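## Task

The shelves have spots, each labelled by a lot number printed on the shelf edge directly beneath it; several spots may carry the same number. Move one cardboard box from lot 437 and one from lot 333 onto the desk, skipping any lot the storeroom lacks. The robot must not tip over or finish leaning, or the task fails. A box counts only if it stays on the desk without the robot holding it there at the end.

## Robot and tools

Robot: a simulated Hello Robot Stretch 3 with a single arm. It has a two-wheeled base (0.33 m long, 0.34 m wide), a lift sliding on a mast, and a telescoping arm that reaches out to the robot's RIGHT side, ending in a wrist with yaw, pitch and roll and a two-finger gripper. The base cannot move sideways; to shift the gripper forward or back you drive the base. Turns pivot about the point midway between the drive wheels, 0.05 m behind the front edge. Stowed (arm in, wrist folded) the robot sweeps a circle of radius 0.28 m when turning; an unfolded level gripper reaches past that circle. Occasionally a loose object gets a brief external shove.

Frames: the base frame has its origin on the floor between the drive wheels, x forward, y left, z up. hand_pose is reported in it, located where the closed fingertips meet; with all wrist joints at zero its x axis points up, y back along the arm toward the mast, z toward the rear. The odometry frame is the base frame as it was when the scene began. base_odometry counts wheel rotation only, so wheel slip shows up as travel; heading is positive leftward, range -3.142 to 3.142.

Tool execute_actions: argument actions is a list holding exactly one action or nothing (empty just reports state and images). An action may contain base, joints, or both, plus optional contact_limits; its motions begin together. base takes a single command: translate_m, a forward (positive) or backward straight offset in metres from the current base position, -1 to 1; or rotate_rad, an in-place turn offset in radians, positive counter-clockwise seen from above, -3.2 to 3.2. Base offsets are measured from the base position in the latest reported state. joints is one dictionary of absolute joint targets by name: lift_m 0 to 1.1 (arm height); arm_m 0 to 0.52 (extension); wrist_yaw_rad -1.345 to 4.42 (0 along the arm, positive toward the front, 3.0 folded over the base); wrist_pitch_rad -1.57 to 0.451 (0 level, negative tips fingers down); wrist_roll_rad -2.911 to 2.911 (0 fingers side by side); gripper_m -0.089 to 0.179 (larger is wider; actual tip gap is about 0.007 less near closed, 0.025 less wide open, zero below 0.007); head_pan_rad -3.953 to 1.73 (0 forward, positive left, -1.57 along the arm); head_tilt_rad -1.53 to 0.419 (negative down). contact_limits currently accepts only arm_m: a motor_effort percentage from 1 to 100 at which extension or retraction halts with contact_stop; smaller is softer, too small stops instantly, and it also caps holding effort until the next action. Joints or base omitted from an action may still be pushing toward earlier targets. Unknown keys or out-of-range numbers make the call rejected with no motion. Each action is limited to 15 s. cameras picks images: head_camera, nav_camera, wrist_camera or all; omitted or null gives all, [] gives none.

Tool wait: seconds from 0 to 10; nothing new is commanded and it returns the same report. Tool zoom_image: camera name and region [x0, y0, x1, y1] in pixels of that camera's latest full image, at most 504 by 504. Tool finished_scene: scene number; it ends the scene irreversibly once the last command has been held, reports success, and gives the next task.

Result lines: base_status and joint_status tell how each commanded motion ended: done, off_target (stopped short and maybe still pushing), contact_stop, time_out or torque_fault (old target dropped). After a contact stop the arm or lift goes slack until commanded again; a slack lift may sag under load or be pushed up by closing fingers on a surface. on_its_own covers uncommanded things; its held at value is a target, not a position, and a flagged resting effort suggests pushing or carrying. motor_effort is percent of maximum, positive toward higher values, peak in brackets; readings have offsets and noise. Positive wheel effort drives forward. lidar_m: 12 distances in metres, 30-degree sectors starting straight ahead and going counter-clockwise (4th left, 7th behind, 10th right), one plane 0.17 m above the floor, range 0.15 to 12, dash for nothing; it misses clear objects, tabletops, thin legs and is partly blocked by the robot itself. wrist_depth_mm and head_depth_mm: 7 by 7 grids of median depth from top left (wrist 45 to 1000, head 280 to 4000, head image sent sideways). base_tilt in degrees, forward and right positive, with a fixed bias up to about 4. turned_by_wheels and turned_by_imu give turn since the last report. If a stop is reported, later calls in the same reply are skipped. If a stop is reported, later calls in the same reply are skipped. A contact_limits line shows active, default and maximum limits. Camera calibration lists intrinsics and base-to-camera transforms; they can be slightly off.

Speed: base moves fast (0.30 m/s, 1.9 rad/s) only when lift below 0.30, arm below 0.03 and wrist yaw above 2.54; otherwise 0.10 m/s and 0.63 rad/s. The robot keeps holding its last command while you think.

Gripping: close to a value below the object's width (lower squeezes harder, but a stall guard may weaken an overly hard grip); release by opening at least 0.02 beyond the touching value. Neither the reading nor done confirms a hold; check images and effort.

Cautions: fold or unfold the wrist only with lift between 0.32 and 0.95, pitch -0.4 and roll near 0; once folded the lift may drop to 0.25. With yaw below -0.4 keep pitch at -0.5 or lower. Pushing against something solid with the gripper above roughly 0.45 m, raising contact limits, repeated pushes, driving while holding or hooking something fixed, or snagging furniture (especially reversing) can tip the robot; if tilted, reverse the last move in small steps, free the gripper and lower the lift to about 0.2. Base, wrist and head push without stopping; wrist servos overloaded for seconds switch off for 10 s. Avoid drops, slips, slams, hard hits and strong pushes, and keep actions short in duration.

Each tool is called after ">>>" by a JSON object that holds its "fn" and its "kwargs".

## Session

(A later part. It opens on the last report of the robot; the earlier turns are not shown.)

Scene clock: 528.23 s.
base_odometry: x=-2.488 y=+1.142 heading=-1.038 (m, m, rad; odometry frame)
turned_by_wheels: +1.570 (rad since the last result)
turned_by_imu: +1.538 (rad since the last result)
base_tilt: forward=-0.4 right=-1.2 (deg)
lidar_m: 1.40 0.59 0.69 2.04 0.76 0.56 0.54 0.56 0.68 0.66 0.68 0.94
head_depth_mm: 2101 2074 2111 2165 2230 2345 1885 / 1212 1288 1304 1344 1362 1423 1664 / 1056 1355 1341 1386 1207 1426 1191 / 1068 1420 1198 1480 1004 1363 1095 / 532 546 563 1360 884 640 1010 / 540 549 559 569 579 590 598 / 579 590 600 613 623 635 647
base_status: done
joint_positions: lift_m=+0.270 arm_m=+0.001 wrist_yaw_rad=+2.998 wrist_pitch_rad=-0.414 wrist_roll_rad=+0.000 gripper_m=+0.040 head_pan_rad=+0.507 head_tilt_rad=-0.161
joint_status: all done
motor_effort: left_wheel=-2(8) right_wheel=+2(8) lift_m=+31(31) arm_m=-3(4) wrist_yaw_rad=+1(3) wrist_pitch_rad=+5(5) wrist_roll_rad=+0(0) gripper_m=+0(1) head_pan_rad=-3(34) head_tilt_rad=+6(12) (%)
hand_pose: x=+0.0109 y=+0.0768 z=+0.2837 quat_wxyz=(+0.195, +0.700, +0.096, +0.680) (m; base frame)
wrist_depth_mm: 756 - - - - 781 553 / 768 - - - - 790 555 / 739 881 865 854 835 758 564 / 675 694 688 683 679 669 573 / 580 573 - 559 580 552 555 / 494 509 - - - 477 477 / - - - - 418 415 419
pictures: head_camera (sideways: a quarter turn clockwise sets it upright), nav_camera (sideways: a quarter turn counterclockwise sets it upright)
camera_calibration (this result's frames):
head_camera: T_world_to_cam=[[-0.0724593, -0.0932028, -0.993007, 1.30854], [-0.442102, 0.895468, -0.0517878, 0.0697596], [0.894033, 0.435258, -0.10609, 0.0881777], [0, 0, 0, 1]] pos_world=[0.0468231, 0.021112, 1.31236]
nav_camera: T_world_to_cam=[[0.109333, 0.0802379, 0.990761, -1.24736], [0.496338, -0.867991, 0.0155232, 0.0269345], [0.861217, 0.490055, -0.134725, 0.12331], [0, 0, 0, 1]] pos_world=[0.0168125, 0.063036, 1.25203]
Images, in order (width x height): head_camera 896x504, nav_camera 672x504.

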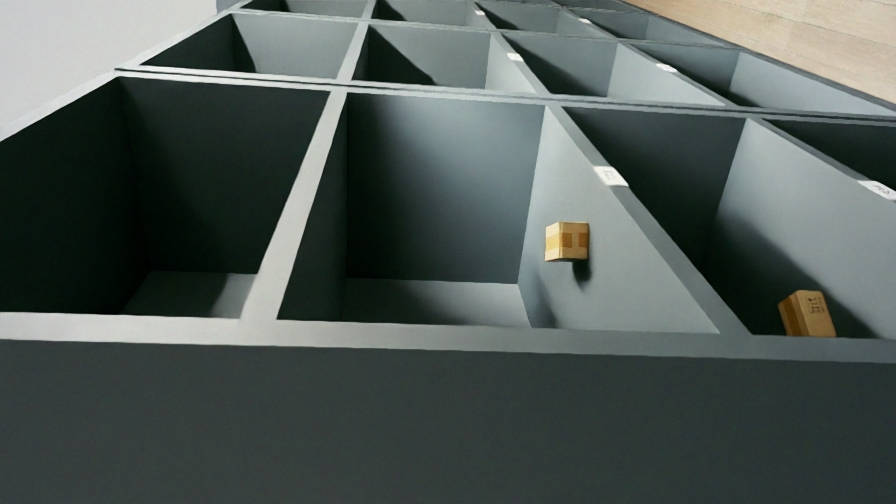

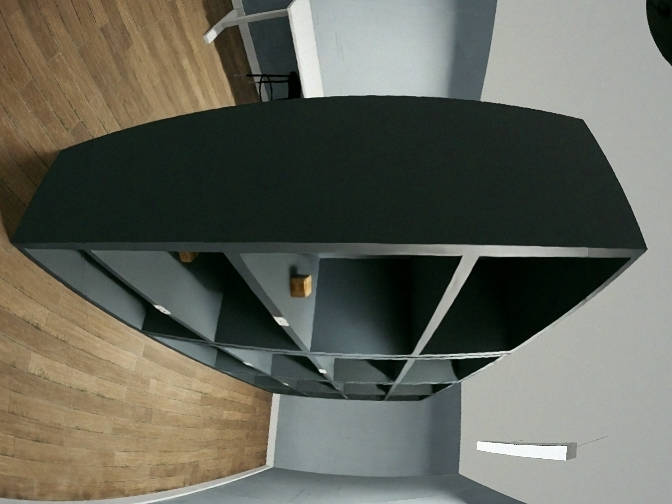

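>>> {"fn": "execute_actions", "kwargs": {"actions": [{"base": {"rotate_rad": -0.5}}], "cameras": []}}

>>> {"fn": "execute_actions", "kwargs": {"actions": [{"base": {"translate_m": 0.6}}], "cameras": []}}

>>> {"fn": "execute_actions", "kwargs": {"actions": [{"base": {"rotate_rad": 0.56}, "joints": {"head_pan_rad": 1.2, "head_tilt_rad": -0.25}}], "cameras": ["head_camera"]}}

Scene clock: 548.37 s.
base_odometry: x=-2.488 y=+1.142 heading=-1.538 (m, m, rad; odometry frame)
turned_by_wheels: -0.500 (rad since the last result)
turned_by_imu: -0.491 (rad since the last result)
base_tilt: forward=-0.2 right=-1.1 (deg)
lidar_m: 0.97 1.40 0.60 0.71 1.84 0.74 0.55 0.54 0.56 0.67 0.66 0.69
head_depth_mm: 1869 1953 1895 1844 1802 1764 1679 / 2092 2867 2846 2733 2611 2359 1870 / 1822 3400 - - - 2582 1851 / 2128 3493 - - - 2553 1833 / 2140 3257 3076 3154 3289 2527 1808 / 2049 1650 2154 1977 2236 2043 1751 / 1161 1249 1274 1307 1323 1350 1225
base_status: done
joint_positions: lift_m=+0.270 arm_m=+0.001 wrist_yaw_rad=+2.998 wrist_pitch_rad=-0.414 wrist_roll_rad=+0.000 gripper_m=+0.040 head_pan_rad=+0.507 head_tilt_rad=-0.161
joint_status: not commanded
motor_effort: left_wheel=+1(6) right_wheel=-2(7) lift_m=+32(31) arm_m=-4(4) wrist_yaw_rad=+1(1) wrist_pitch_rad=+5(5) wrist_roll_rad=+0(0) gripper_m=+0(0) head_pan_rad=-3(3) head_tilt_rad=+5(6) (%)
hand_pose: x=+0.0109 y=+0.0768 z=+0.2837 quat_wxyz=(+0.195, +0.700, +0.096, +0.680) (m; base frame)
wrist_depth_mm: - - - 856 622 - - / - - - 932 657 898 974 / 890 872 876 852 717 775 826 / 696 703 684 684 671 678 666 / 582 577 - 567 579 560 550 / 494 514 - - - 477 477 / - - - - 421 419 416
pictures: none
No camera images: the call's "cameras" was empty. Leave "cameras" out to get every camera's image.

Scene clock: 552.00 s.
base_odometry: x=-2.469 y=+0.543 heading=-1.538 (m, m, rad; odometry frame)
turned_by_wheels: +0.000 (rad since the last result)
turned_by_imu: +0.001 (rad since the last result)
base_tilt: forward=-0.3 right=-1.3 (deg)
lidar_m: 0.56 1.74 1.04 1.11 1.09 1.46 1.10 1.07 0.52 0.39 0.38 0.40
head_depth_mm: 1158 1128 1099 1064 1046 1021 1006 / 1792 1717 1636 1593 1539 1486 1441 / 2131 2959 3354 3086 2901 2352 1849 / 2038 3438 3492 3534 3586 2559 1831 / 2055 3485 3507 3594 3622 2500 1807 / 2177 3239 2606 2737 3101 2498 1815 / 2211 1854 1770 2222 2240 2137 1793
base_status: done
joint_positions: lift_m=+0.270 arm_m=+0.001 wrist_yaw_rad=+2.998 wrist_pitch_rad=-0.414 wrist_roll_rad=+0.000 gripper_m=+0.040 head_pan_rad=+0.507 head_tilt_rad=-0.161
joint_status: not commanded
motor_effort: left_wheel=+0(8) right_wheel=-2(5) lift_m=+31(32) arm_m=-4(3) wrist_yaw_rad=+0(2) wrist_pitch_rad=+5(5) wrist_roll_rad=+0(0) gripper_m=+0(0) head_pan_rad=-2(3) head_tilt_rad=+6(7) (%)
hand_pose: x=+0.0109 y=+0.0768 z=+0.2837 quat_wxyz=(+0.195, +0.700, +0.096, +0.680) (m; base frame)
wrist_depth_mm: - - - - - - - / - - 967 931 - - - / 886 622 761 812 846 824 815 / 706 667 686 684 675 675 669 / 583 576 - 570 583 550 556 / 494 508 - - - 477 478 / - - - - 420 420 412
pictures: none
No camera images: the call's "cameras" was empty. Leave "cameras" out to get every camera's image.

Scene clock: 553.47 s.
base_odometry: x=-2.469 y=+0.543 heading=-0.978 (m, m, rad; odometry frame)
turned_by_wheels: +0.560 (rad since the last result)
turned_by_imu: +0.550 (rad since the last result)
base_tilt: forward=-0.3 right=-1.2 (deg)
lidar_m: 1.94 1.04 1.10 0.63 1.41 1.09 1.06 0.50 0.39 0.38 0.40 0.58
head_depth_mm: 1112 1144 1181 1224 875 1222 1004 / 1066 1087 1156 1210 844 1292 995 / 1028 1044 1116 1161 818 1244 991 / 993 745 1070 1116 833 1189 985 / 962 773 1038 1072 821 1151 977 / 930 656 994 1032 810 1114 971 / 899 673 960 997 749 626 901
base_status: done
joint_positions: lift_m=+0.270 arm_m=+0.001 wrist_yaw_rad=+2.998 wrist_pitch_rad=-0.414 wrist_roll_rad=+0.000 gripper_m=+0.040 head_pan_rad=+1.193 head_tilt_rad=-0.248
joint_status: all done
motor_effort: left_wheel=-1(7) right_wheel=+1(7) lift_m=+31(31) arm_m=-4(4) wrist_yaw_rad=+1(1) wrist_pitch_rad=+5(5) wrist_roll_rad=-1(0) gripper_m=+1(0) head_pan_rad=+3(32) head_tilt_rad=-2(12) (%)
hand_pose: x=+0.0109 y=+0.0768 z=+0.2837 quat_wxyz=(+0.195, +0.700, +0.096, +0.680) (m; base frame)
wrist_depth_mm: - - - - - - - / - - - 870 941 922 904 / 887 881 855 772 761 763 749 / 695 697 687 680 673 671 670 / 577 580 - 565 582 556 553 / 496 506 - - - 479 474 / - - - - 423 419 418
pictures: head_camera (sideways: a quarter turn clockwise sets it upright)
camera_calibration (this result's frames):
head_camera: T_world_to_cam=[[-0.0284411, -0.197082, -0.979974, 1.29119], [-0.910944, 0.408743, -0.0557642, 0.0777903], [0.411548, 0.891116, -0.191155, 0.20185], [0, 0, 0, 1]] pos_world=[0.0245148, 0.0428028, 1.30826]
Images, in order (width x height): head_camera 896x504.

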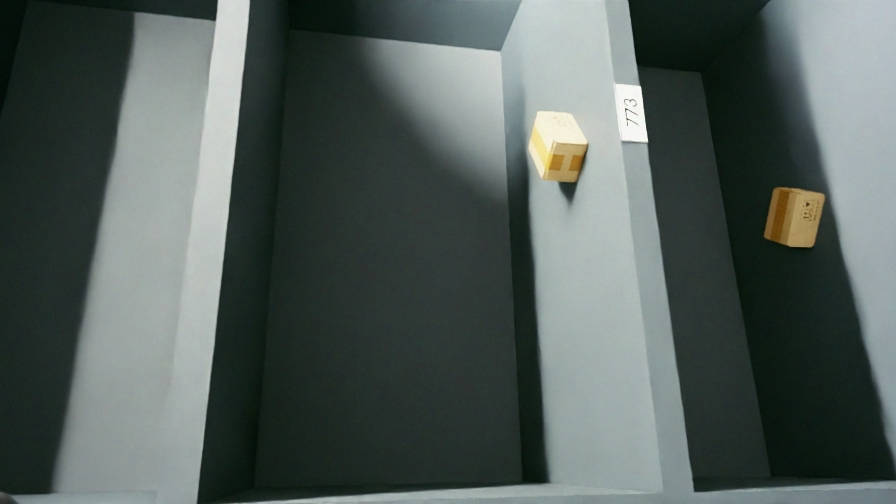

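>>> {"fn": "execute_actions", "kwargs": {"actions": [{"base": {"translate_m": 0.25}, "joints": {"head_pan_rad": 1.3, "head_tilt_rad": -0.6}}], "cameras": ["head_camera"]}}

Scene clock: 564.60 s.
base_odometry: x=-2.329 y=+0.335 heading=-0.978 (m, m, rad; odometry frame)
turned_by_wheels: +0.000 (rad since the last result)
turned_by_imu: +0.000 (rad since the last result)
base_tilt: forward=-0.3 right=-1.0 (deg)
lidar_m: 2.08 0.84 0.88 0.79 0.67 1.34 1.23 0.53 0.41 0.40 0.42 0.60
head_depth_mm: 928 981 927 953 1041 1075 1203 / 925 1016 973 1179 1136 1242 1206 / 905 994 960 1241 1121 1291 1183 / 888 967 937 1210 1079 965 1173 / 867 949 921 703 1067 936 1168 / 852 933 903 694 1093 925 1156 / 833 911 886 684 1084 889 1149
base_status: done
joint_positions: lift_m=+0.270 arm_m=+0.001 wrist_yaw_rad=+2.998 wrist_pitch_rad=-0.414 wrist_roll_rad=+0.000 gripper_m=+0.040 head_pan_rad=+1.293 head_tilt_rad=-0.593
joint_status: all done
motor_effort: left_wheel=-1(6) right_wheel=+1(7) lift_m=+31(31) arm_m=-3(5) wrist_yaw_rad=+1(1) wrist_pitch_rad=+5(5) wrist_roll_rad=+0(1) gripper_m=+0(0) head_pan_rad=+3(12) head_tilt_rad=-4(28) (%)
hand_pose: x=+0.0109 y=+0.0768 z=+0.2837 quat_wxyz=(+0.195, +0.700, +0.096, +0.680) (m; base frame)
wrist_depth_mm: - - - - - - 716 / - - 904 937 913 899 710 / 892 881 743 738 729 750 745 / 707 702 692 676 686 665 666 / 576 574 - 568 578 563 563 / 492 509 - - - 480 475 / - - - - 418 420 417
pictures: head_camera (sideways: a quarter turn clockwise sets it upright)
camera_calibration (this result's frames):
head_camera: T_world_to_cam=[[-0.0964547, -0.506734, -0.85669, 1.13069], [-0.95307, 0.295177, -0.0672916, 0.0930268], [0.286974, 0.809995, -0.511424, 0.619404], [0, 0, 0, 1]] pos_world=[0.0199684, 0.0437848, 1.29169]
Images, in order (width x height): head_camera 896x504.

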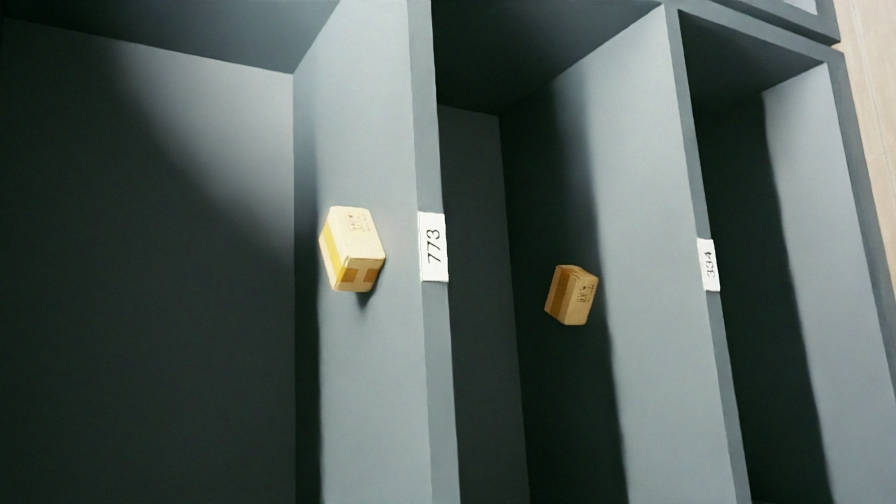

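>>> {"fn": "zoom_image", "kwargs": {"camera": "head_camera", "region": [660, 215, 760, 315]}}

Region (660, 215, 760, 315) of head_camera's 896x504 image, scaled by 5.040, with more detail than that image has.

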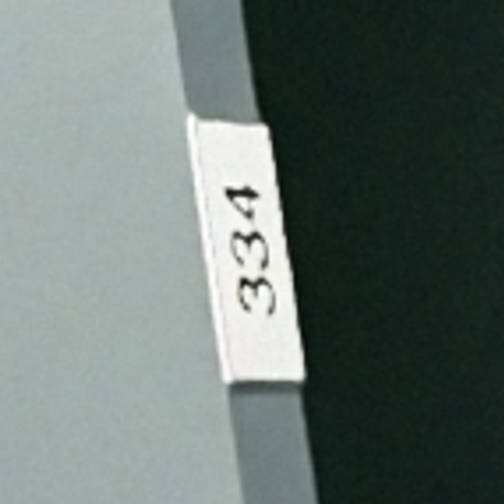

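>>> {"fn": "execute_actions", "kwargs": {"actions": [{"base": {"translate_m": 0.9}, "joints": {"head_pan_rad": 1.3, "head_tilt_rad": -0.5}}], "cameras": ["head_camera"]}}

Scene clock: 578.83 s.
base_odometry: x=-1.826 y=-0.411 heading=-0.978 (m, m, rad; odometry frame)
turned_by_wheels: +0.000 (rad since the last result)
turned_by_imu: +0.001 (rad since the last result)
base_tilt: forward=-0.3 right=-1.2 (deg)
lidar_m: 1.71 0.83 0.95 0.66 0.59 1.27 1.42 0.61 0.47 0.46 0.49 0.70
head_depth_mm: 784 971 1035 752 1111 976 1145 / 812 951 1023 741 1206 967 1188 / 848 930 1001 731 1195 958 1184 / 837 905 974 722 1169 946 1144 / 818 888 948 710 1138 946 838 / 804 866 930 701 1119 939 809 / 788 848 911 694 1091 932 805
base_status: done
joint_positions: lift_m=+0.270 arm_m=+0.001 wrist_yaw_rad=+2.998 wrist_pitch_rad=-0.414 wrist_roll_rad=+0.000 gripper_m=+0.040 head_pan_rad=+1.293 head_tilt_rad=-0.508
joint_status: all done
motor_effort: left_wheel=-2(6) right_wheel=+2(7) lift_m=+32(32) arm_m=-4(4) wrist_yaw_rad=+0(1) wrist_pitch_rad=+5(5) wrist_roll_rad=-1(1) gripper_m=+0(1) head_pan_rad=+4(3) head_tilt_rad=+3(15) (%)
hand_pose: x=+0.0109 y=+0.0768 z=+0.2837 quat_wxyz=(+0.195, +0.700, +0.096, +0.680) (m; base frame)
wrist_depth_mm: 942 - 933 979 979 984 760 / - - 851 946 931 912 769 / 729 710 704 694 693 699 692 / 675 688 681 676 669 670 667 / 577 575 - 573 589 555 552 / 499 502 - - - 476 478 / - - - - 422 415 418
pictures: head_camera (sideways: a quarter turn clockwise sets it upright)
camera_calibration (this result's frames):
head_camera: T_world_to_cam=[[-0.0759498, -0.43498, -0.897231, 1.18344], [-0.951545, 0.300529, -0.0651501, 0.0902368], [0.297983, 0.848808, -0.436728, 0.522144], [0, 0, 0, 1]] pos_world=[0.0201562, 0.0444549, 1.29574]
Images, in order (width x height): head_camera 896x504.

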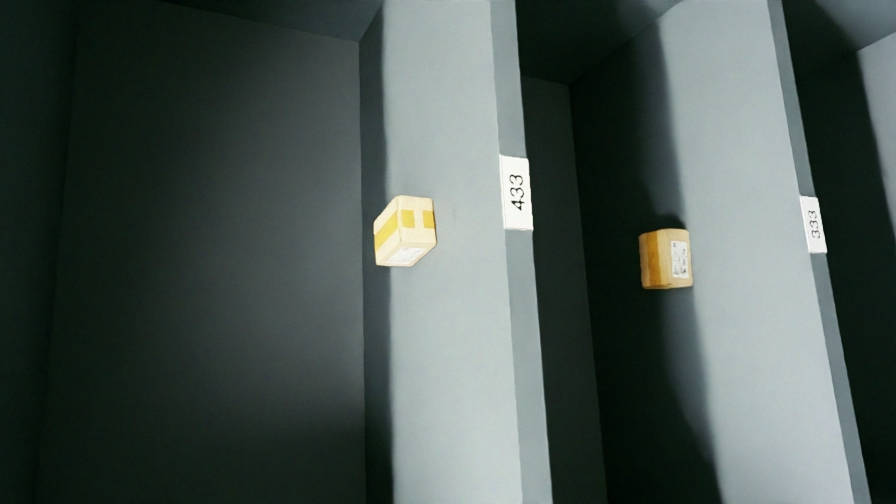

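>>> {"fn": "zoom_image", "kwargs": {"camera": "head_camera", "region": [620, 170, 860, 310]}}

Region (620, 170, 860, 310) of head_camera's 896x504 image, scaled by 2.100, with more detail than that image has; it fills the top 294 rows of this view, and the rest is white.

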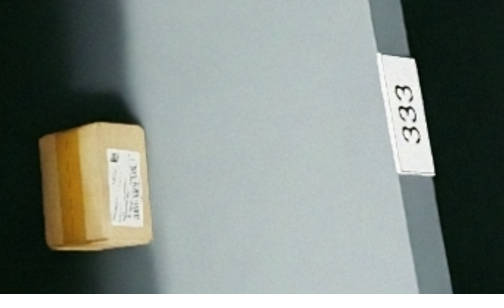

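>>> {"fn": "execute_actions", "kwargs": {"actions": [{"base": {"translate_m": 0.25}}], "cameras": []}}

>>> {"fn": "execute_actions", "kwargs": {"actions": [{"base": {"rotate_rad": 3.14}, "joints": {"head_pan_rad": -1.57, "head_tilt_rad": -0.6}}], "cameras": ["head_camera"]}}

Scene clock: 605.90 s.
base_odometry: x=-1.686 y=-0.619 heading=-0.978 (m, m, rad; odometry frame)
turned_by_wheels: +0.000 (rad since the last result)
turned_by_imu: +0.000 (rad since the last result)
base_tilt: forward=-0.3 right=-1.3 (deg)
lidar_m: 2.29 0.71 0.65 0.98 0.71 1.50 1.47 0.63 0.49 0.48 0.50 0.73
head_depth_mm: 596 628 636 643 700 781 1167 / 703 780 794 733 823 847 882 / 837 911 975 732 1064 957 1048 / 821 888 956 722 1136 950 842 / 807 873 945 711 1126 945 815 / 789 853 921 681 1106 909 808 / 774 829 906 668 1067 908 782
base_status: done
joint_positions: lift_m=+0.270 arm_m=+0.001 wrist_yaw_rad=+2.998 wrist_pitch_rad=-0.414 wrist_roll_rad=+0.000 gripper_m=+0.040 head_pan_rad=+1.293 head_tilt_rad=-0.507
joint_status: not commanded
motor_effort: left_wheel=-1(6) right_wheel=+1(7) lift_m=+31(31) arm_m=-3(4) wrist_yaw_rad=+2(1) wrist_pitch_rad=+5(5) wrist_roll_rad=-1(1) gripper_m=+0(0) head_pan_rad=+3(3) head_tilt_rad=+4(4) (%)
hand_pose: x=+0.0109 y=+0.0768 z=+0.2837 quat_wxyz=(+0.195, +0.700, +0.096, +0.680) (m; base frame)
wrist_depth_mm: 596 - 943 942 940 680 552 / 620 - 937 950 929 694 790 / 634 717 705 692 696 663 671 / 668 671 674 670 674 669 662 / 578 574 - 562 583 553 554 / 493 506 - - - 481 476 / - - - - 420 420 418
pictures: none
No camera images: the call's "cameras" was empty. Leave "cameras" out to get every camera's image.

Scene clock: 609.00 s.
base_odometry: x=-1.686 y=-0.619 heading=+2.162 (m, m, rad; odometry frame)
turned_by_wheels: +3.140 (rad since the last result)
turned_by_imu: +3.081 (rad since the last result)
base_tilt: forward=-0.4 right=-1.2 (deg)
lidar_m: 1.64 0.65 0.49 0.47 0.50 0.70 2.12 1.35 0.65 0.98 0.70 1.45
head_depth_mm: 794 867 918 630 1060 906 947 / 797 868 919 624 1132 896 1158 / 798 875 921 647 1122 889 1146 / 804 877 928 638 1114 886 1147 / 804 879 922 628 1104 880 1159 / 808 887 902 626 1088 870 1155 / 810 889 888 647 1083 865 1145
base_status: done
joint_positions: lift_m=+0.270 arm_m=+0.001 wrist_yaw_rad=+2.998 wrist_pitch_rad=-0.414 wrist_roll_rad=+0.000 gripper_m=+0.040 head_pan_rad=-1.563 head_tilt_rad=-0.593
joint_status: all done
motor_effort: left_wheel=-1(7) right_wheel=+1(9) lift_m=+31(31) arm_m=-4(4) wrist_yaw_rad=+1(0) wrist_pitch_rad=+5(5) wrist_roll_rad=+0(0) gripper_m=+1(0) head_pan_rad=-3(33) head_tilt_rad=-4(15) (%)
hand_pose: x=+0.0109 y=+0.0768 z=+0.2837 quat_wxyz=(+0.195, +0.700, +0.096, +0.680) (m; base frame)
wrist_depth_mm: 461 - 470 481 483 495 504 / 497 - 513 521 529 535 549 / 539 547 564 567 580 592 603 / 581 592 606 608 627 626 634 / 575 582 - 566 584 552 553 / 498 508 - - - 476 476 / - - - - 420 420 414
pictures: head_camera (sideways: a quarter turn clockwise sets it upright)
camera_calibration (this result's frames):
head_camera: T_world_to_cam=[[-0.0502872, 0.513833, -0.856415, 1.13005], [0.997627, -0.0145417, -0.0673036, 0.081143], [-0.0470365, -0.857767, -0.511882, 0.622038], [0, 0, 0, 1]] pos_world=[0.00513505, -0.0459131, 1.29166]
Images, in order (width x height): head_camera 896x504.

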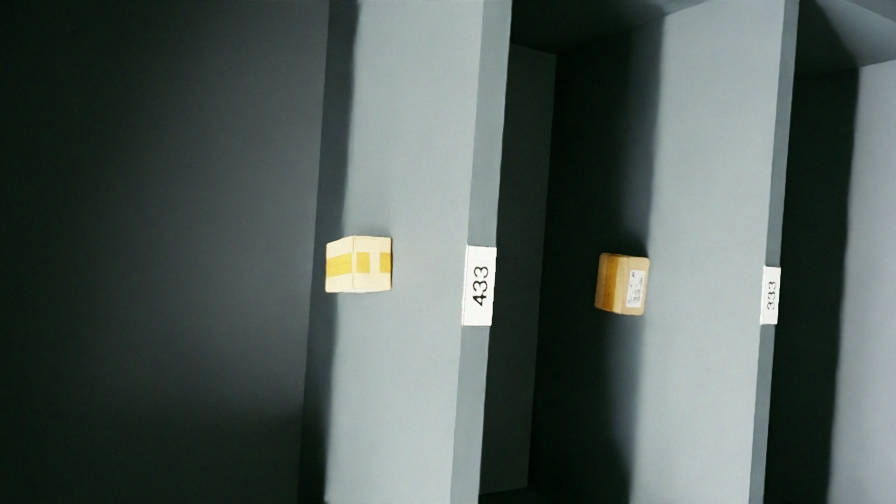

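>>> {"fn": "execute_actions", "kwargs": {"actions": [{"joints": {"lift_m": 0.55, "gripper_m": 0.17, "head_tilt_rad": -0.75}}], "cameras": []}}

>>> {"fn": "execute_actions", "kwargs": {"actions": [{"joints": {"wrist_yaw_rad": 0.0, "wrist_pitch_rad": 0.0}}], "cameras": ["wrist_camera"]}}

Scene clock: 626.47 s.
base_odometry: x=-1.686 y=-0.619 heading=+2.162 (m, m, rad; odometry frame)
turned_by_wheels: +0.000 (rad since the last result)
turned_by_imu: +0.000 (rad since the last result)
base_tilt: forward=-0.3 right=-1.2 (deg)
lidar_m: 1.64 0.65 0.49 0.47 0.50 0.69 2.11 1.36 0.65 0.98 0.71 1.44
head_depth_mm: 796 875 672 1039 950 969 1132 / 802 882 662 1142 972 1235 1149 / 807 874 654 1139 967 1221 1143 / 811 874 644 1147 960 1238 1131 / 815 881 635 1151 951 1241 1143 / 816 880 627 1143 943 1231 1144 / 818 876 619 1136 935 1221 1139
base_status: not commanded
joint_positions: lift_m=+0.550 arm_m=+0.001 wrist_yaw_rad=+2.998 wrist_pitch_rad=-0.414 wrist_roll_rad=+0.000 gripper_m=+0.170 head_pan_rad=-1.563 head_tilt_rad=-0.741
joint_status: all done
motor_effort: left_wheel=-2(2) right_wheel=+1(0) lift_m=+39(41) arm_m=-4(4) wrist_yaw_rad=+0(1) wrist_pitch_rad=+5(5) wrist_roll_rad=+0(0) gripper_m=+1(82) head_pan_rad=-3(2) head_tilt_rad=-6(23) (%)
hand_pose: x=+0.0109 y=+0.0768 z=+0.5634 quat_wxyz=(+0.195, +0.700, +0.096, +0.680) (m; base frame)
wrist_depth_mm: 461 - 470 477 486 490 498 / 499 - 507 522 531 538 551 / 540 551 563 571 577 596 602 / 595 611 628 634 644 661 665 / 660 660 687 707 720 739 767 / 728 759 772 760 783 792 799 / 705 707 719 716 709 697 660
pictures: none
No camera images: the call's "cameras" was empty. Leave "cameras" out to get every camera's image.

Scene clock: 628.40 s.
base_odometry: x=-1.686 y=-0.619 heading=+2.162 (m, m, rad; odometry frame)
turned_by_wheels: +0.000 (rad since the last result)
turned_by_imu: +0.000 (rad since the last result)
base_tilt: forward=-0.4 right=-1.2 (deg)
lidar_m: 1.64 0.65 0.49 0.47 0.50 0.70 2.12 1.36 0.65 0.98 0.70 1.44
head_depth_mm: 797 881 672 1031 952 967 1134 / 800 882 663 1140 974 1235 1152 / 803 875 652 1142 963 1226 1142 / 810 877 644 1143 958 1239 1136 / 813 883 633 1149 953 1236 1138 / 817 879 625 1140 942 1221 1143 / 821 878 617 1131 935 1221 1138
base_status: not commanded
joint_positions: lift_m=+0.550 arm_m=+0.002 wrist_yaw_rad=+2.894 wrist_pitch_rad=-0.198 wrist_roll_rad=-0.079 gripper_m=+0.170 head_pan_rad=-1.563 head_tilt_rad=-0.741
joint_status: wrist_yaw_rad off_target (ended at +2.894, target +0.000); wrist_pitch_rad off_target (ended at -0.198, target +0.000)
on_its_own: wrist_yaw_rad is held at +2.868, not at your +0.000, by its stall guard, which is still easing; arm_m is at rest, and its effort (-21) is outside its rest range (-14 to +14); wrist_pitch_rad is at rest, and its effort (+80) is outside its rest range (-20 to +32)
motor_effort: left_wheel=-1(2) right_wheel=+1(1) lift_m=+40(40) arm_m=-21(29) wrist_yaw_rad=-20(87) wrist_pitch_rad=+80(88) wrist_roll_rad=+52(52) gripper_m=-4(4) head_pan_rad=-3(2) head_tilt_rad=-5(6) (%)
hand_pose: x=+0.0390 y=+0.0921 z=+0.6144 quat_wxyz=(+0.157, +0.679, -0.011, +0.717) (m; base frame)
wrist_depth_mm: - 447 459 476 495 513 527 / - 476 486 506 524 541 572 / 481 504 513 542 568 582 612 / 509 - 554 577 594 624 660 / 547 - 591 615 646 665 713 / 580 - 630 667 703 742 779 / 646 - 690 714 762 790 832
pictures: wrist_camera
ARM HIT: the arm struck its own base hard.
camera_calibration (this result's frames):
wrist_camera: T_world_to_cam=[[0.980227, -0.188477, 0.0602579, -0.0512727], [-0.0197718, -0.396294, -0.917911, 0.633803], [0.196885, 0.89857, -0.392185, 0.316693], [0, 0, 0, 1]] pos_world=[0.000438347, -0.0430622, 0.709066]
Images, in order (width x height): wrist_camera 644x364.

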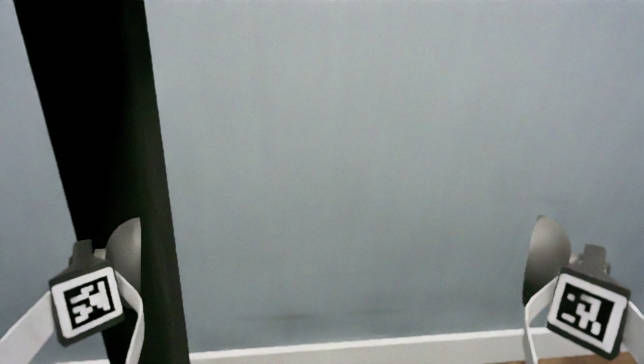

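>>> {"fn": "execute_actions", "kwargs": {"actions": [{"joints": {"wrist_yaw_rad": 3.0, "wrist_pitch_rad": -0.4, "wrist_roll_rad": 0.0, "gripper_m": 0.04}}], "cameras": []}}

Scene clock: 637.87 s.
base_odometry: x=-1.686 y=-0.619 heading=+2.162 (m, m, rad; odometry frame)
turned_by_wheels: +0.000 (rad since the last result)
turned_by_imu: +0.000 (rad since the last result)
base_tilt: forward=-0.2 right=-1.2 (deg)
lidar_m: 1.64 0.65 0.49 0.47 0.50 0.69 2.11 1.35 0.65 0.98 0.71 1.44
head_depth_mm: 798 878 672 1035 952 968 1129 / 801 883 663 1141 977 1233 1151 / 806 873 653 1141 965 1222 1146 / 809 880 644 1146 957 1245 1134 / 813 880 634 1142 954 1231 1140 / 817 881 625 1141 942 1223 1148 / 824 877 617 1131 932 1214 1140
base_status: not commanded
joint_positions: lift_m=+0.550 arm_m=+0.001 wrist_yaw_rad=+2.997 wrist_pitch_rad=-0.412 wrist_roll_rad=-0.006 gripper_m=+0.040 head_pan_rad=-1.563 head_tilt_rad=-0.741
joint_status: all done
motor_effort: left_wheel=-2(2) right_wheel=+1(1) lift_m=+38(39) arm_m=-4(13) wrist_yaw_rad=+0(6) wrist_pitch_rad=+5(13) wrist_roll_rad=+4(6) gripper_m=+1(82) head_pan_rad=-2(3) head_tilt_rad=-6(6) (%)
hand_pose: x=+0.0112 y=+0.0769 z=+0.5639 quat_wxyz=(+0.194, +0.699, +0.095, +0.682) (m; base frame)
wrist_depth_mm: 456 - 469 478 485 492 500 / 496 - 513 528 529 537 549 / 537 547 557 572 576 597 599 / 602 606 626 631 631 658 678 / 672 676 - 717 717 744 762 / 733 755 - 771 - 792 799 / 739 715 699 721 712 717 707
pictures: none
No camera images: the call's "cameras" was empty. Leave "cameras" out to get every camera's image.

>>> {"fn": "execute_actions", "kwargs": {"actions": [{"joints": {"wrist_yaw_rad": 0.0}}], "cameras": []}}

>>> {"fn": "execute_actions", "kwargs": {"actions": [{"joints": {"wrist_pitch_rad": 0.0, "gripper_m": 0.17}}], "cameras": ["wrist_camera"]}}

Scene clock: 646.50 s.
base_odometry: x=-1.686 y=-0.619 heading=+2.162 (m, m, rad; odometry frame)
turned_by_wheels: +0.000 (rad since the last result)
turned_by_imu: +0.000 (rad since the last result)
base_tilt: forward=-0.3 right=-1.2 (deg)
lidar_m: 1.64 0.65 0.49 0.47 0.49 0.69 2.11 1.35 0.65 0.98 0.71 1.44
head_depth_mm: 797 877 673 1037 951 965 1140 / 799 882 664 1148 970 1231 1146 / 804 874 654 1147 965 1224 1140 / 807 876 643 1150 954 1246 1162 / 813 881 634 1147 949 1239 1146 / 817 880 626 1140 942 1226 1145 / 823 877 616 1129 933 1214 1134
base_status: not commanded
joint_positions: lift_m=+0.550 arm_m=+0.001 wrist_yaw_rad=+0.003 wrist_pitch_rad=-0.412 wrist_roll_rad=-0.005 gripper_m=+0.040 head_pan_rad=-1.563 head_tilt_rad=-0.741
joint_status: all done
motor_effort: left_wheel=-2(1) right_wheel=+1(1) lift_m=+38(37) arm_m=-4(3) wrist_yaw_rad=-4(1) wrist_pitch_rad=+5(5) wrist_roll_rad=+3(4) gripper_m=+0(1) head_pan_rad=-2(2) head_tilt_rad=-5(6) (%)
hand_pose: x=-0.0208 y=-0.3709 z=+0.5638 quat_wxyz=(+0.694, +0.146, -0.690, -0.144) (m; base frame)
wrist_depth_mm: 543 671 682 608 650 636 525 / 454 447 442 439 431 428 422 / 353 343 336 324 322 317 314 / 557 790 927 892 871 739 463 / 560 778 861 854 873 803 505 / 565 716 744 725 - 699 498 / 603 641 646 630 626 626 501
pictures: none
No camera images: the call's "cameras" was empty. Leave "cameras" out to get every camera's image.

Scene clock: 648.30 s.
base_odometry: x=-1.686 y=-0.619 heading=+2.162 (m, m, rad; odometry frame)
turned_by_wheels: +0.000 (rad since the last result)
turned_by_imu: +0.000 (rad since the last result)
base_tilt: forward=-0.4 right=-1.2 (deg)
lidar_m: 1.65 0.65 0.49 0.47 0.50 0.69 2.12 1.35 0.65 0.98 0.71 1.45
head_depth_mm: 800 881 669 1033 953 968 1137 / 802 883 663 1138 975 1231 1154 / 803 876 654 1145 963 1217 1144 / 807 876 643 1144 958 1238 1157 / 813 882 634 1148 949 1234 1148 / 818 880 627 1141 946 1230 1141 / 821 880 617 1130 933 1213 1134
base_status: not commanded
joint_positions: lift_m=+0.550 arm_m=+0.001 wrist_yaw_rad=+0.003 wrist_pitch_rad=-0.024 wrist_roll_rad=-0.005 gripper_m=+0.170 head_pan_rad=-1.563 head_tilt_rad=-0.741
joint_status: all done
motor_effort: left_wheel=-2(2) right_wheel=+1(1) lift_m=+38(38) arm_m=-4(4) wrist_yaw_rad=-3(3) wrist_pitch_rad=+9(10) wrist_roll_rad=+3(3) gripper_m=+0(84) head_pan_rad=-2(3) head_tilt_rad=-5(5) (%)
hand_pose: x=-0.0206 y=-0.4014 z=+0.6584 quat_wxyz=(+0.709, +0.010, -0.705, -0.008) (m; base frame)
wrist_depth_mm: 546 712 707 686 675 651 527 / 550 728 727 712 689 683 520 / 548 755 753 738 718 703 516 / 553 732 765 750 733 708 511 / 497 539 498 501 504 509 476 / 372 354 362 364 364 365 389 / 591 740 862 332 327 315 455
pictures: wrist_camera
camera_calibration (this result's frames):
wrist_camera: T_world_to_cam=[[-0.998871, -0.0472474, -0.00488981, -0.0297257], [-0.00581954, 0.223897, -0.974595, 0.763984], [0.0471419, -0.973467, -0.223919, -0.0761802], [0, 0, 0, 1]] pos_world=[-0.0216548, -0.246617, 0.727372]
Images, in order (width x height): wrist_camera 644x364.

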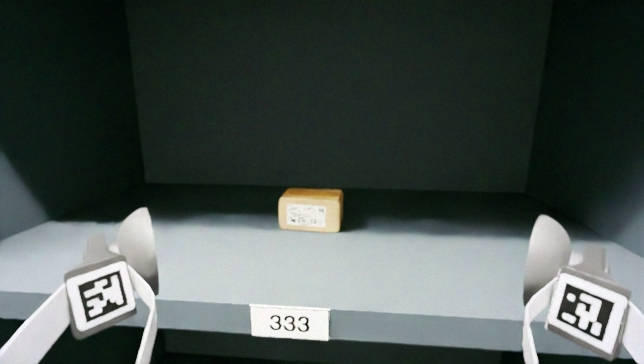

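>>> {"fn": "execute_actions", "kwargs": {"actions": [{"base": {"translate_m": 0.04}, "joints": {"lift_m": 0.483, "arm_m": 0.2}}], "cameras": ["wrist_camera"]}}

Scene clock: 660.77 s.
base_odometry: x=-1.709 y=-0.585 heading=+2.162 (m, m, rad; odometry frame)
turned_by_wheels: +0.000 (rad since the last result)
turned_by_imu: +0.000 (rad since the last result)
base_tilt: forward=-0.5 right=-1.3 (deg)
lidar_m: 1.64 0.65 0.49 0.47 0.50 0.69 2.11 0.73 0.68 0.99 0.68 1.45
head_depth_mm: 799 878 672 1128 985 1054 1138 / 801 883 663 1142 975 1225 1151 / 805 877 653 1141 964 1224 - / 807 877 645 1151 954 - 1135 / 812 882 633 1150 954 1240 1147 / 817 878 626 1142 938 1224 1144 / 822 878 617 1089 934 1196 1138
base_status: done
joint_positions: lift_m=+0.483 arm_m=+0.200 wrist_yaw_rad=+0.002 wrist_pitch_rad=-0.022 wrist_roll_rad=-0.005 gripper_m=+0.170 head_pan_rad=-1.563 head_tilt_rad=-0.741
joint_status: all done
motor_effort: left_wheel=-2(2) right_wheel=+1(4) lift_m=+31(33) arm_m=+5(4) wrist_yaw_rad=-2(3) wrist_pitch_rad=+9(9) wrist_roll_rad=+3(3) gripper_m=+1(1) head_pan_rad=-3(3) head_tilt_rad=-6(6) (%)
hand_pose: x=-0.0209 y=-0.6003 z=+0.5920 quat_wxyz=(+0.709, +0.009, -0.705, -0.007) (m; base frame)
wrist_depth_mm: 491 527 519 502 489 480 476 / 497 545 539 525 513 495 491 / 496 559 550 544 528 522 506 / 465 526 526 319 529 524 510 / 323 351 325 301 328 330 334 / 249 230 237 238 238 238 252 / 178 186 186 186 187 187 173
pictures: wrist_camera
camera_calibration (this result's frames):
wrist_camera: T_world_to_cam=[[-0.998925, -0.0461079, -0.00486014, -0.0390767], [-0.00552281, 0.222417, -0.974936, 0.743149], [0.0460332, -0.973861, -0.222433, -0.285821], [0, 0, 0, 1]] pos_world=[-0.0217731, -0.445441, 0.660757]
Images, in order (width x height): wrist_camera 644x364.

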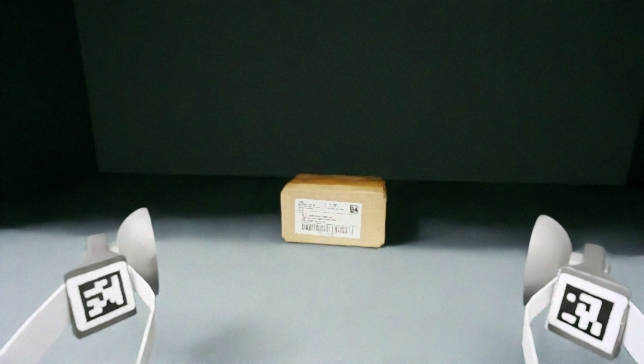

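>>> {"fn": "execute_actions", "kwargs": {"actions": [{"joints": {"lift_m": 0.478, "arm_m": 0.37}, "contact_limits": {"arm_m": 25}}], "cameras": ["wrist_camera"]}}

Scene clock: 675.43 s.
base_odometry: x=-1.709 y=-0.585 heading=+2.162 (m, m, rad; odometry frame)
turned_by_wheels: +0.000 (rad since the last result)
turned_by_imu: +0.000 (rad since the last result)
base_tilt: forward=-0.3 right=-1.2 (deg)
lidar_m: 1.64 0.65 0.49 0.47 0.49 0.69 2.11 0.73 0.68 0.99 0.68 1.45
head_depth_mm: 797 882 673 1122 976 1053 1141 / 801 881 660 1142 971 1228 1152 / 803 875 653 1139 993 1251 1144 / 808 877 643 1148 976 1245 1145 / 814 883 633 1148 950 1231 1148 / 817 878 627 1147 938 1229 1146 / 821 872 617 1092 936 1190 1136
base_status: not commanded
joint_positions: lift_m=+0.478 arm_m=+0.370 wrist_yaw_rad=+0.002 wrist_pitch_rad=-0.022 wrist_roll_rad=-0.005 gripper_m=+0.170 head_pan_rad=-1.563 head_tilt_rad=-0.741
joint_status: all done
motor_effort: left_wheel=-2(2) right_wheel=+1(1) lift_m=+31(32) arm_m=+4(4) wrist_yaw_rad=-1(2) wrist_pitch_rad=+9(9) wrist_roll_rad=+3(3) gripper_m=+1(1) head_pan_rad=-2(2) head_tilt_rad=-6(6) (%)
contact_limits: arm_m 25 (drawing in: default 32, maximum 52; extending or still: default 44, maximum 72)
hand_pose: x=-0.0210 y=-0.7703 z=+0.5871 quat_wxyz=(+0.709, +0.009, -0.705, -0.007) (m; base frame)
wrist_depth_mm: 372 363 356 347 341 333 327 / 383 377 366 358 351 345 337 / 400 391 380 372 363 354 349 / 412 402 395 385 376 367 361 / 309 335 310 183 314 315 317 / 238 220 139 132 140 228 242 / 170 177 136 129 125 178 165
pictures: wrist_camera
camera_calibration (this result's frames):
wrist_camera: T_world_to_cam=[[-0.998928, -0.0460246, -0.00486172, -0.0468955], [-0.0055009, 0.222379, -0.974945, 0.776075], [0.0459525, -0.973873, -0.222394, -0.452518], [0, 0, 0, 1]] pos_world=[-0.0217817, -0.615437, 0.655765]
Images, in order (width x height): wrist_camera 644x364.

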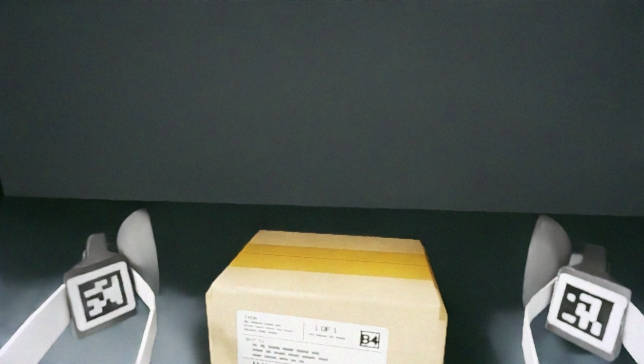

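>>> {"fn": "execute_actions", "kwargs": {"actions": [{"joints": {"gripper_m": 0.04}}], "cameras": []}}

>>> {"fn": "execute_actions", "kwargs": {"actions": [{"joints": {"lift_m": 0.50, "arm_m": 0.0}}], "cameras": ["wrist_camera"]}}

Scene clock: 685.63 s.
base_odometry: x=-1.709 y=-0.585 heading=+2.162 (m, m, rad; odometry frame)
turned_by_wheels: +0.000 (rad since the last result)
turned_by_imu: +0.000 (rad since the last result)
base_tilt: forward=-0.4 right=-1.1 (deg)
lidar_m: 1.64 0.65 0.49 0.47 0.49 0.69 2.11 0.73 0.68 0.98 0.68 1.44
head_depth_mm: 800 877 673 1124 984 1054 1135 / 805 886 661 1141 970 1232 1154 / 805 875 653 1145 998 1243 1139 / 808 879 643 1146 980 1240 1136 / 814 880 634 1153 947 1230 1142 / 816 874 626 1138 942 1226 1143 / 823 876 618 1098 934 1189 1136
base_status: not commanded
joint_positions: lift_m=+0.478 arm_m=+0.370 wrist_yaw_rad=+0.002 wrist_pitch_rad=-0.017 wrist_roll_rad=-0.004 gripper_m=+0.041 head_pan_rad=-1.563 head_tilt_rad=-0.741
joint_status: all done
motor_effort: left_wheel=-1(1) right_wheel=+0(0) lift_m=+31(31) arm_m=+4(4) wrist_yaw_rad=-2(2) wrist_pitch_rad=+7(9) wrist_roll_rad=+3(3) gripper_m=-23(94) head_pan_rad=-2(3) head_tilt_rad=-6(6) (%)
hand_pose: x=-0.0210 y=-0.7705 z=+0.5884 quat_wxyz=(+0.709, +0.007, -0.705, -0.006) (m; base frame)
wrist_depth_mm: 371 362 355 350 341 333 329 / 385 377 366 360 351 344 337 / 400 391 379 372 364 356 348 / 412 404 396 386 377 371 361 / 315 317 330 320 320 347 322 / 229 235 133 134 135 244 231 / 179 179 137 129 123 174 182
pictures: none
No camera images: the call's "cameras" was empty. Leave "cameras" out to get every camera's image.

Scene clock: 689.57 s.
base_odometry: x=-1.709 y=-0.585 heading=+2.162 (m, m, rad; odometry frame)
turned_by_wheels: +0.000 (rad since the last result)
turned_by_imu: +0.000 (rad since the last result)
base_tilt: forward=-0.4 right=-1.2 (deg)
lidar_m: 1.64 0.65 0.49 0.47 0.49 0.69 2.11 0.73 0.68 0.99 0.68 1.44
head_depth_mm: 798 878 672 1126 983 1056 1128 / 802 883 661 1141 975 1233 1149 / 805 874 654 1142 963 1219 1138 / 809 878 644 1144 955 857 1136 / 813 882 633 1144 948 1241 1148 / 819 878 625 1141 944 1223 1145 / 820 876 616 1095 934 1190 1136
base_status: not commanded
joint_positions: lift_m=+0.500 arm_m=+0.001 wrist_yaw_rad=+0.002 wrist_pitch_rad=-0.024 wrist_roll_rad=-0.004 gripper_m=+0.047 head_pan_rad=-1.563 head_tilt_rad=-0.741
joint_status: all done
on_its_own: gripper_m is held at +0.046, not at your +0.040, by its stall guard, which is not easing now
motor_effort: left_wheel=-2(1) right_wheel=+1(1) lift_m=+40(42) arm_m=-4(5) wrist_yaw_rad=-1(1) wrist_pitch_rad=+9(10) wrist_roll_rad=+3(3) gripper_m=-20(22) head_pan_rad=-3(3) head_tilt_rad=-5(6) (%)
hand_pose: x=-0.0210 y=-0.4014 z=+0.6082 quat_wxyz=(+0.709, +0.010, -0.705, -0.008) (m; base frame)
wrist_depth_mm: 502 692 713 691 665 655 575 / 504 688 737 710 697 684 563 / 502 698 758 743 718 702 572 / 495 594 598 601 605 608 539 / 367 369 385 372 370 406 376 / 476 472 133 134 135 304 300 / 502 772 137 129 123 809 534
pictures: wrist_camera
camera_calibration (this result's frames):
wrist_camera: T_world_to_cam=[[-0.998939, -0.0457317, -0.00543924, -0.0294134], [-0.00496908, 0.224444, -0.974474, 0.715208], [0.0457852, -0.973413, -0.224433, -0.0870981], [0, 0, 0, 1]] pos_world=[-0.0218405, -0.246652, 0.677245]
Images, in order (width x height): wrist_camera 644x364.

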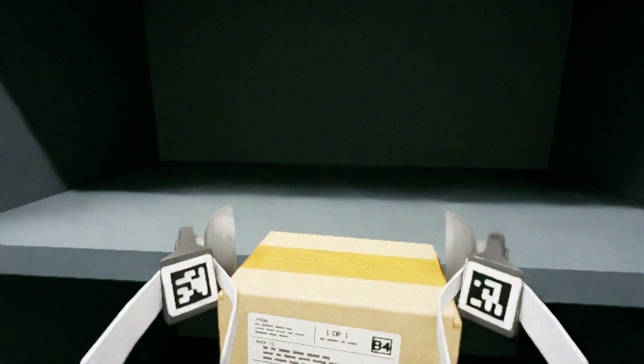

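>>> {"fn": "execute_actions", "kwargs": {"actions": [{"joints": {"wrist_yaw_rad": 2.6, "wrist_pitch_rad": -0.4, "head_pan_rad": -0.6, "head_tilt_rad": -0.9}}], "cameras": ["head_camera", "wrist_camera"]}}

Scene clock: 723.23 s.
base_odometry: x=-1.709 y=-0.585 heading=+2.162 (m, m, rad; odometry frame)
turned_by_wheels: +0.000 (rad since the last result)
turned_by_imu: +0.000 (rad since the last result)
base_tilt: forward=-0.4 right=-1.1 (deg)
lidar_m: 1.64 0.65 0.49 0.47 0.49 0.69 2.11 0.73 0.68 0.98 0.68 1.45
head_depth_mm: 571 621 753 971 896 1205 1091 / 967 713 780 910 1247 1219 1132 / 896 1471 1265 1081 1276 1268 1116 / 924 1522 1293 1601 1437 1259 1107 / 1115 1451 1708 1660 1447 1246 1094 / 1290 2337 2011 1698 1435 1241 1091 / 2064 2330 2063 1690 1417 1232 1090
base_status: not commanded
joint_positions: lift_m=+0.500 arm_m=+0.001 wrist_yaw_rad=+2.597 wrist_pitch_rad=-0.419 wrist_roll_rad=-0.004 gripper_m=+0.047 head_pan_rad=-0.607 head_tilt_rad=-0.889
joint_status: all done
on_its_own: gripper_m is held at +0.046, not at your +0.040, by its stall guard, which is not easing now
motor_effort: left_wheel=-1(1) right_wheel=+1(1) lift_m=+40(39) arm_m=-3(4) wrist_yaw_rad=+2(1) wrist_pitch_rad=+7(11) wrist_roll_rad=+2(3) gripper_m=-20(20) head_pan_rad=+3(33) head_tilt_rad=-7(24) (%)
hand_pose: x=+0.0950 y=+0.0460 z=+0.5123 quat_wxyz=(+0.328, +0.704, -0.044, +0.628) (m; base frame)
wrist_depth_mm: 403 441 485 544 616 730 856 / 426 471 527 590 687 807 980 / 454 506 571 654 758 912 - / 486 541 615 722 851 - - / 536 587 669 732 870 901 864 / 574 619 133 134 135 764 734 / - 654 137 129 123 640 645
pictures: head_camera (sideways: a quarter turn clockwise sets it upright), wrist_camera
camera_calibration (this result's frames):
head_camera: T_world_to_cam=[[-0.635274, 0.385029, -0.669462, 0.889931], [0.570583, 0.818175, -0.0708849, 0.0883837], [0.520445, -0.427015, -0.739456, 0.91461], [0, 0, 0, 1]] pos_world=[0.0389153, -0.0244105, 1.27835]
wrist_camera: T_world_to_cam=[[0.874166, -0.485113, -0.0223248, -0.0426314], [-0.297953, -0.49947, -0.813483, 0.500605], [0.38348, 0.717771, -0.581161, 0.394481], [0, 0, 0, 1]] pos_world=[0.0351478, -0.0537908, 0.635539]
Images, in order (width x height): head_camera 896x504, wrist_camera 644x364.

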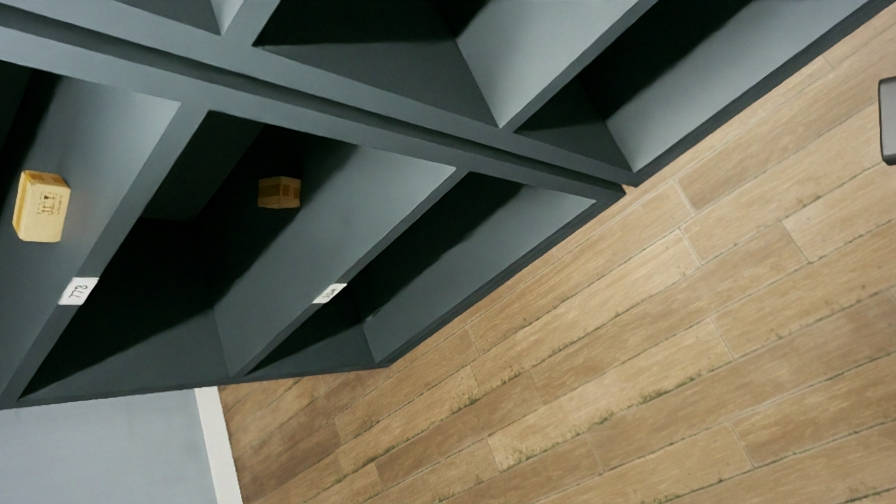

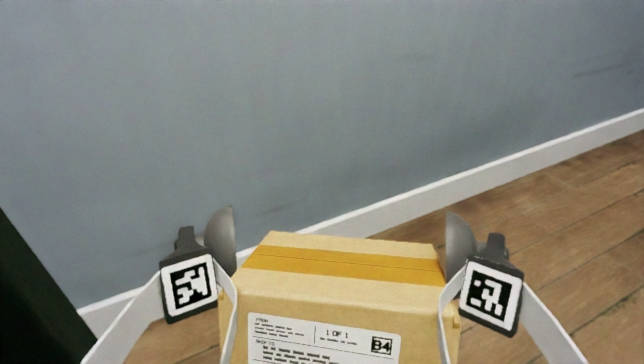

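>>> {"fn": "execute_actions", "kwargs": {"actions": [{"base": {"translate_m": 1.0}, "joints": {"lift_m": 0.28, "head_pan_rad": 0.0, "head_tilt_rad": -0.3}}], "cameras": []}}

Scene clock: 739.83 s.
base_odometry: x=-2.266 y=+0.245 heading=+2.162 (m, m, rad; odometry frame)
turned_by_wheels: +0.000 (rad since the last result)
turned_by_imu: +0.001 (rad since the last result)
base_tilt: forward=-0.4 right=-1.3 (deg)
lidar_m: 1.42 0.60 0.45 0.44 0.46 0.65 1.97 0.78 0.74 1.02 0.67 1.46
head_depth_mm: 1216 1270 1333 1393 1476 1553 1571 / 1217 1275 1331 1401 1467 1558 1566 / 1217 1270 1331 1398 1484 1559 1552 / 1219 1274 1335 1403 1479 1567 1544 / 1219 1276 1337 1409 1483 1566 1539 / 1221 1282 1335 1413 1485 1566 1535 / 1168 1198 1228 1258 1301 1344 1369
base_status: done
joint_positions: lift_m=+0.280 arm_m=+0.001 wrist_yaw_rad=+2.598 wrist_pitch_rad=-0.420 wrist_roll_rad=-0.004 gripper_m=+0.047 head_pan_rad=-0.007 head_tilt_rad=-0.309
joint_status: all done
on_its_own: gripper_m is held at +0.046, not at your +0.040, by its stall guard, which is not easing now
motor_effort: left_wheel=-2(7) right_wheel=+1(8) lift_m=+32(36) arm_m=-4(4) wrist_yaw_rad=+1(1) wrist_pitch_rad=+8(8) wrist_roll_rad=+2(2) gripper_m=-20(20) head_pan_rad=+3(28) head_tilt_rad=+5(40) (%)
hand_pose: x=+0.0947 y=+0.0459 z=+0.2923 quat_wxyz=(+0.328, +0.704, -0.043, +0.628) (m; base frame)
wrist_depth_mm: 378 413 456 514 582 677 794 / 403 443 489 553 643 752 896 / 431 470 535 612 698 803 833 / 458 512 573 643 692 683 683 / 485 544 584 576 572 590 568 / 505 505 133 134 135 498 485 / - - 134 129 123 415 428
pictures: none
No camera images: the call's "cameras" was empty. Leave "cameras" out to get every camera's image.

>>> {"fn": "execute_actions", "kwargs": {"actions": [{"base": {"translate_m": 0.93}}], "cameras": []}}

>>> {"fn": "execute_actions", "kwargs": {"actions": [{"base": {"rotate_rad": -1.60}}], "cameras": ["nav_camera"]}}

Scene clock: 751.20 s.
base_odometry: x=-2.784 y=+1.017 heading=+2.162 (m, m, rad; odometry frame)
turned_by_wheels: +0.000 (rad since the last result)
turned_by_imu: +0.001 (rad since the last result)
base_tilt: forward=-0.4 right=-1.2 (deg)
lidar_m: 0.50 0.52 0.42 0.41 0.43 0.61 1.85 0.82 0.80 1.72 0.68 0.51
head_depth_mm: 399 418 436 459 483 511 542 / 399 417 437 459 485 512 542 / 400 418 437 460 485 512 544 / 400 418 439 460 486 512 544 / 401 419 439 462 488 514 544 / 401 420 441 462 487 515 545 / 401 421 441 463 488 516 546
base_status: done
joint_positions: lift_m=+0.280 arm_m=+0.001 wrist_yaw_rad=+2.598 wrist_pitch_rad=-0.420 wrist_roll_rad=-0.004 gripper_m=+0.047 head_pan_rad=-0.007 head_tilt_rad=-0.309
joint_status: not commanded
on_its_own: gripper_m is held at +0.046, not at your +0.040, by its stall guard, which is not easing now
motor_effort: left_wheel=-2(6) right_wheel=+0(7) lift_m=+32(32) arm_m=-3(3) wrist_yaw_rad=+3(2) wrist_pitch_rad=+8(8) wrist_roll_rad=+2(2) gripper_m=-20(20) head_pan_rad=+3(3) head_tilt_rad=+5(5) (%)
hand_pose: x=+0.0947 y=+0.0459 z=+0.2923 quat_wxyz=(+0.328, +0.704, -0.043, +0.628) (m; base frame)
wrist_depth_mm: 355 389 428 479 544 485 392 / 378 414 463 520 594 505 404 / 405 447 504 574 655 532 421 / 432 484 543 612 668 546 435 / 463 510 562 572 574 548 446 / 490 504 133 134 135 500 461 / - - 134 129 122 418 425
pictures: none
No camera images: the call's "cameras" was empty. Leave "cameras" out to get every camera's image.

Scene clock: 753.53 s.
base_odometry: x=-2.784 y=+1.017 heading=+0.562 (m, m, rad; odometry frame)
turned_by_wheels: -1.600 (rad since the last result)
turned_by_imu: -1.569 (rad since the last result)
base_tilt: forward=-0.4 right=-1.3 (deg)
lidar_m: 1.77 0.69 0.51 0.50 0.52 0.42 0.41 0.43 0.60 1.76 1.46 0.79
head_depth_mm: 2875 3039 3124 3309 2966 2073 1579 / 2898 3016 3151 3294 2947 2063 1564 / 2871 3018 3198 3330 2940 2035 1558 / 2900 3029 3154 3320 2924 2019 1537 / 2848 3021 3163 3331 2871 2008 1537 / 1913 1968 2054 2117 2243 1935 1526 / 1353 1382 1413 1456 1501 1557 1458
base_status: done
joint_positions: lift_m=+0.280 arm_m=+0.001 wrist_yaw_rad=+2.598 wrist_pitch_rad=-0.420 wrist_roll_rad=-0.004 gripper_m=+0.047 head_pan_rad=-0.007 head_tilt_rad=-0.309
joint_status: not commanded
on_its_own: gripper_m is held at +0.046, not at your +0.040, by its stall guard, which is not easing now
motor_effort: left_wheel=+1(9) right_wheel=-2(5) lift_m=+32(31) arm_m=-4(3) wrist_yaw_rad=+0(2) wrist_pitch_rad=+8(8) wrist_roll_rad=+2(2) gripper_m=-20(20) head_pan_rad=+3(3) head_tilt_rad=+4(5) (%)
hand_pose: x=+0.0947 y=+0.0459 z=+0.2922 quat_wxyz=(+0.328, +0.704, -0.043, +0.628) (m; base frame)
wrist_depth_mm: 420 457 510 572 643 757 904 / 445 491 555 623 721 869 982 / 472 528 595 681 785 849 850 / 510 559 635 686 690 675 677 / 541 572 591 575 571 583 561 / 516 506 133 134 135 500 485 / - - 134 129 123 413 428
pictures: nav_camera (sideways: a quarter turn counterclockwise sets it upright)
camera_calibration (this result's frames):
nav_camera: T_world_to_cam=[[0.278943, 0.0151194, 0.960189, -1.2084], [0.00758252, -0.99988, 0.0135416, 0.0324985], [0.960278, 0.00350332, -0.279024, 0.310527], [0, 0, 0, 1]] pos_world=[0.0386376, 0.0496771, 1.2465]
Images, in order (width x height): nav_camera 672x504.

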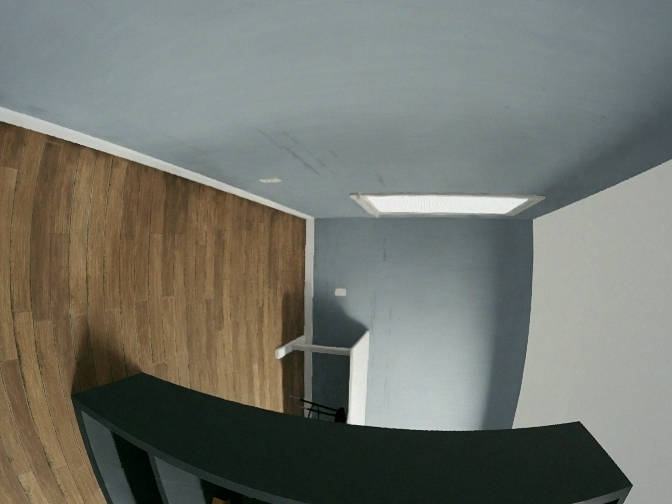

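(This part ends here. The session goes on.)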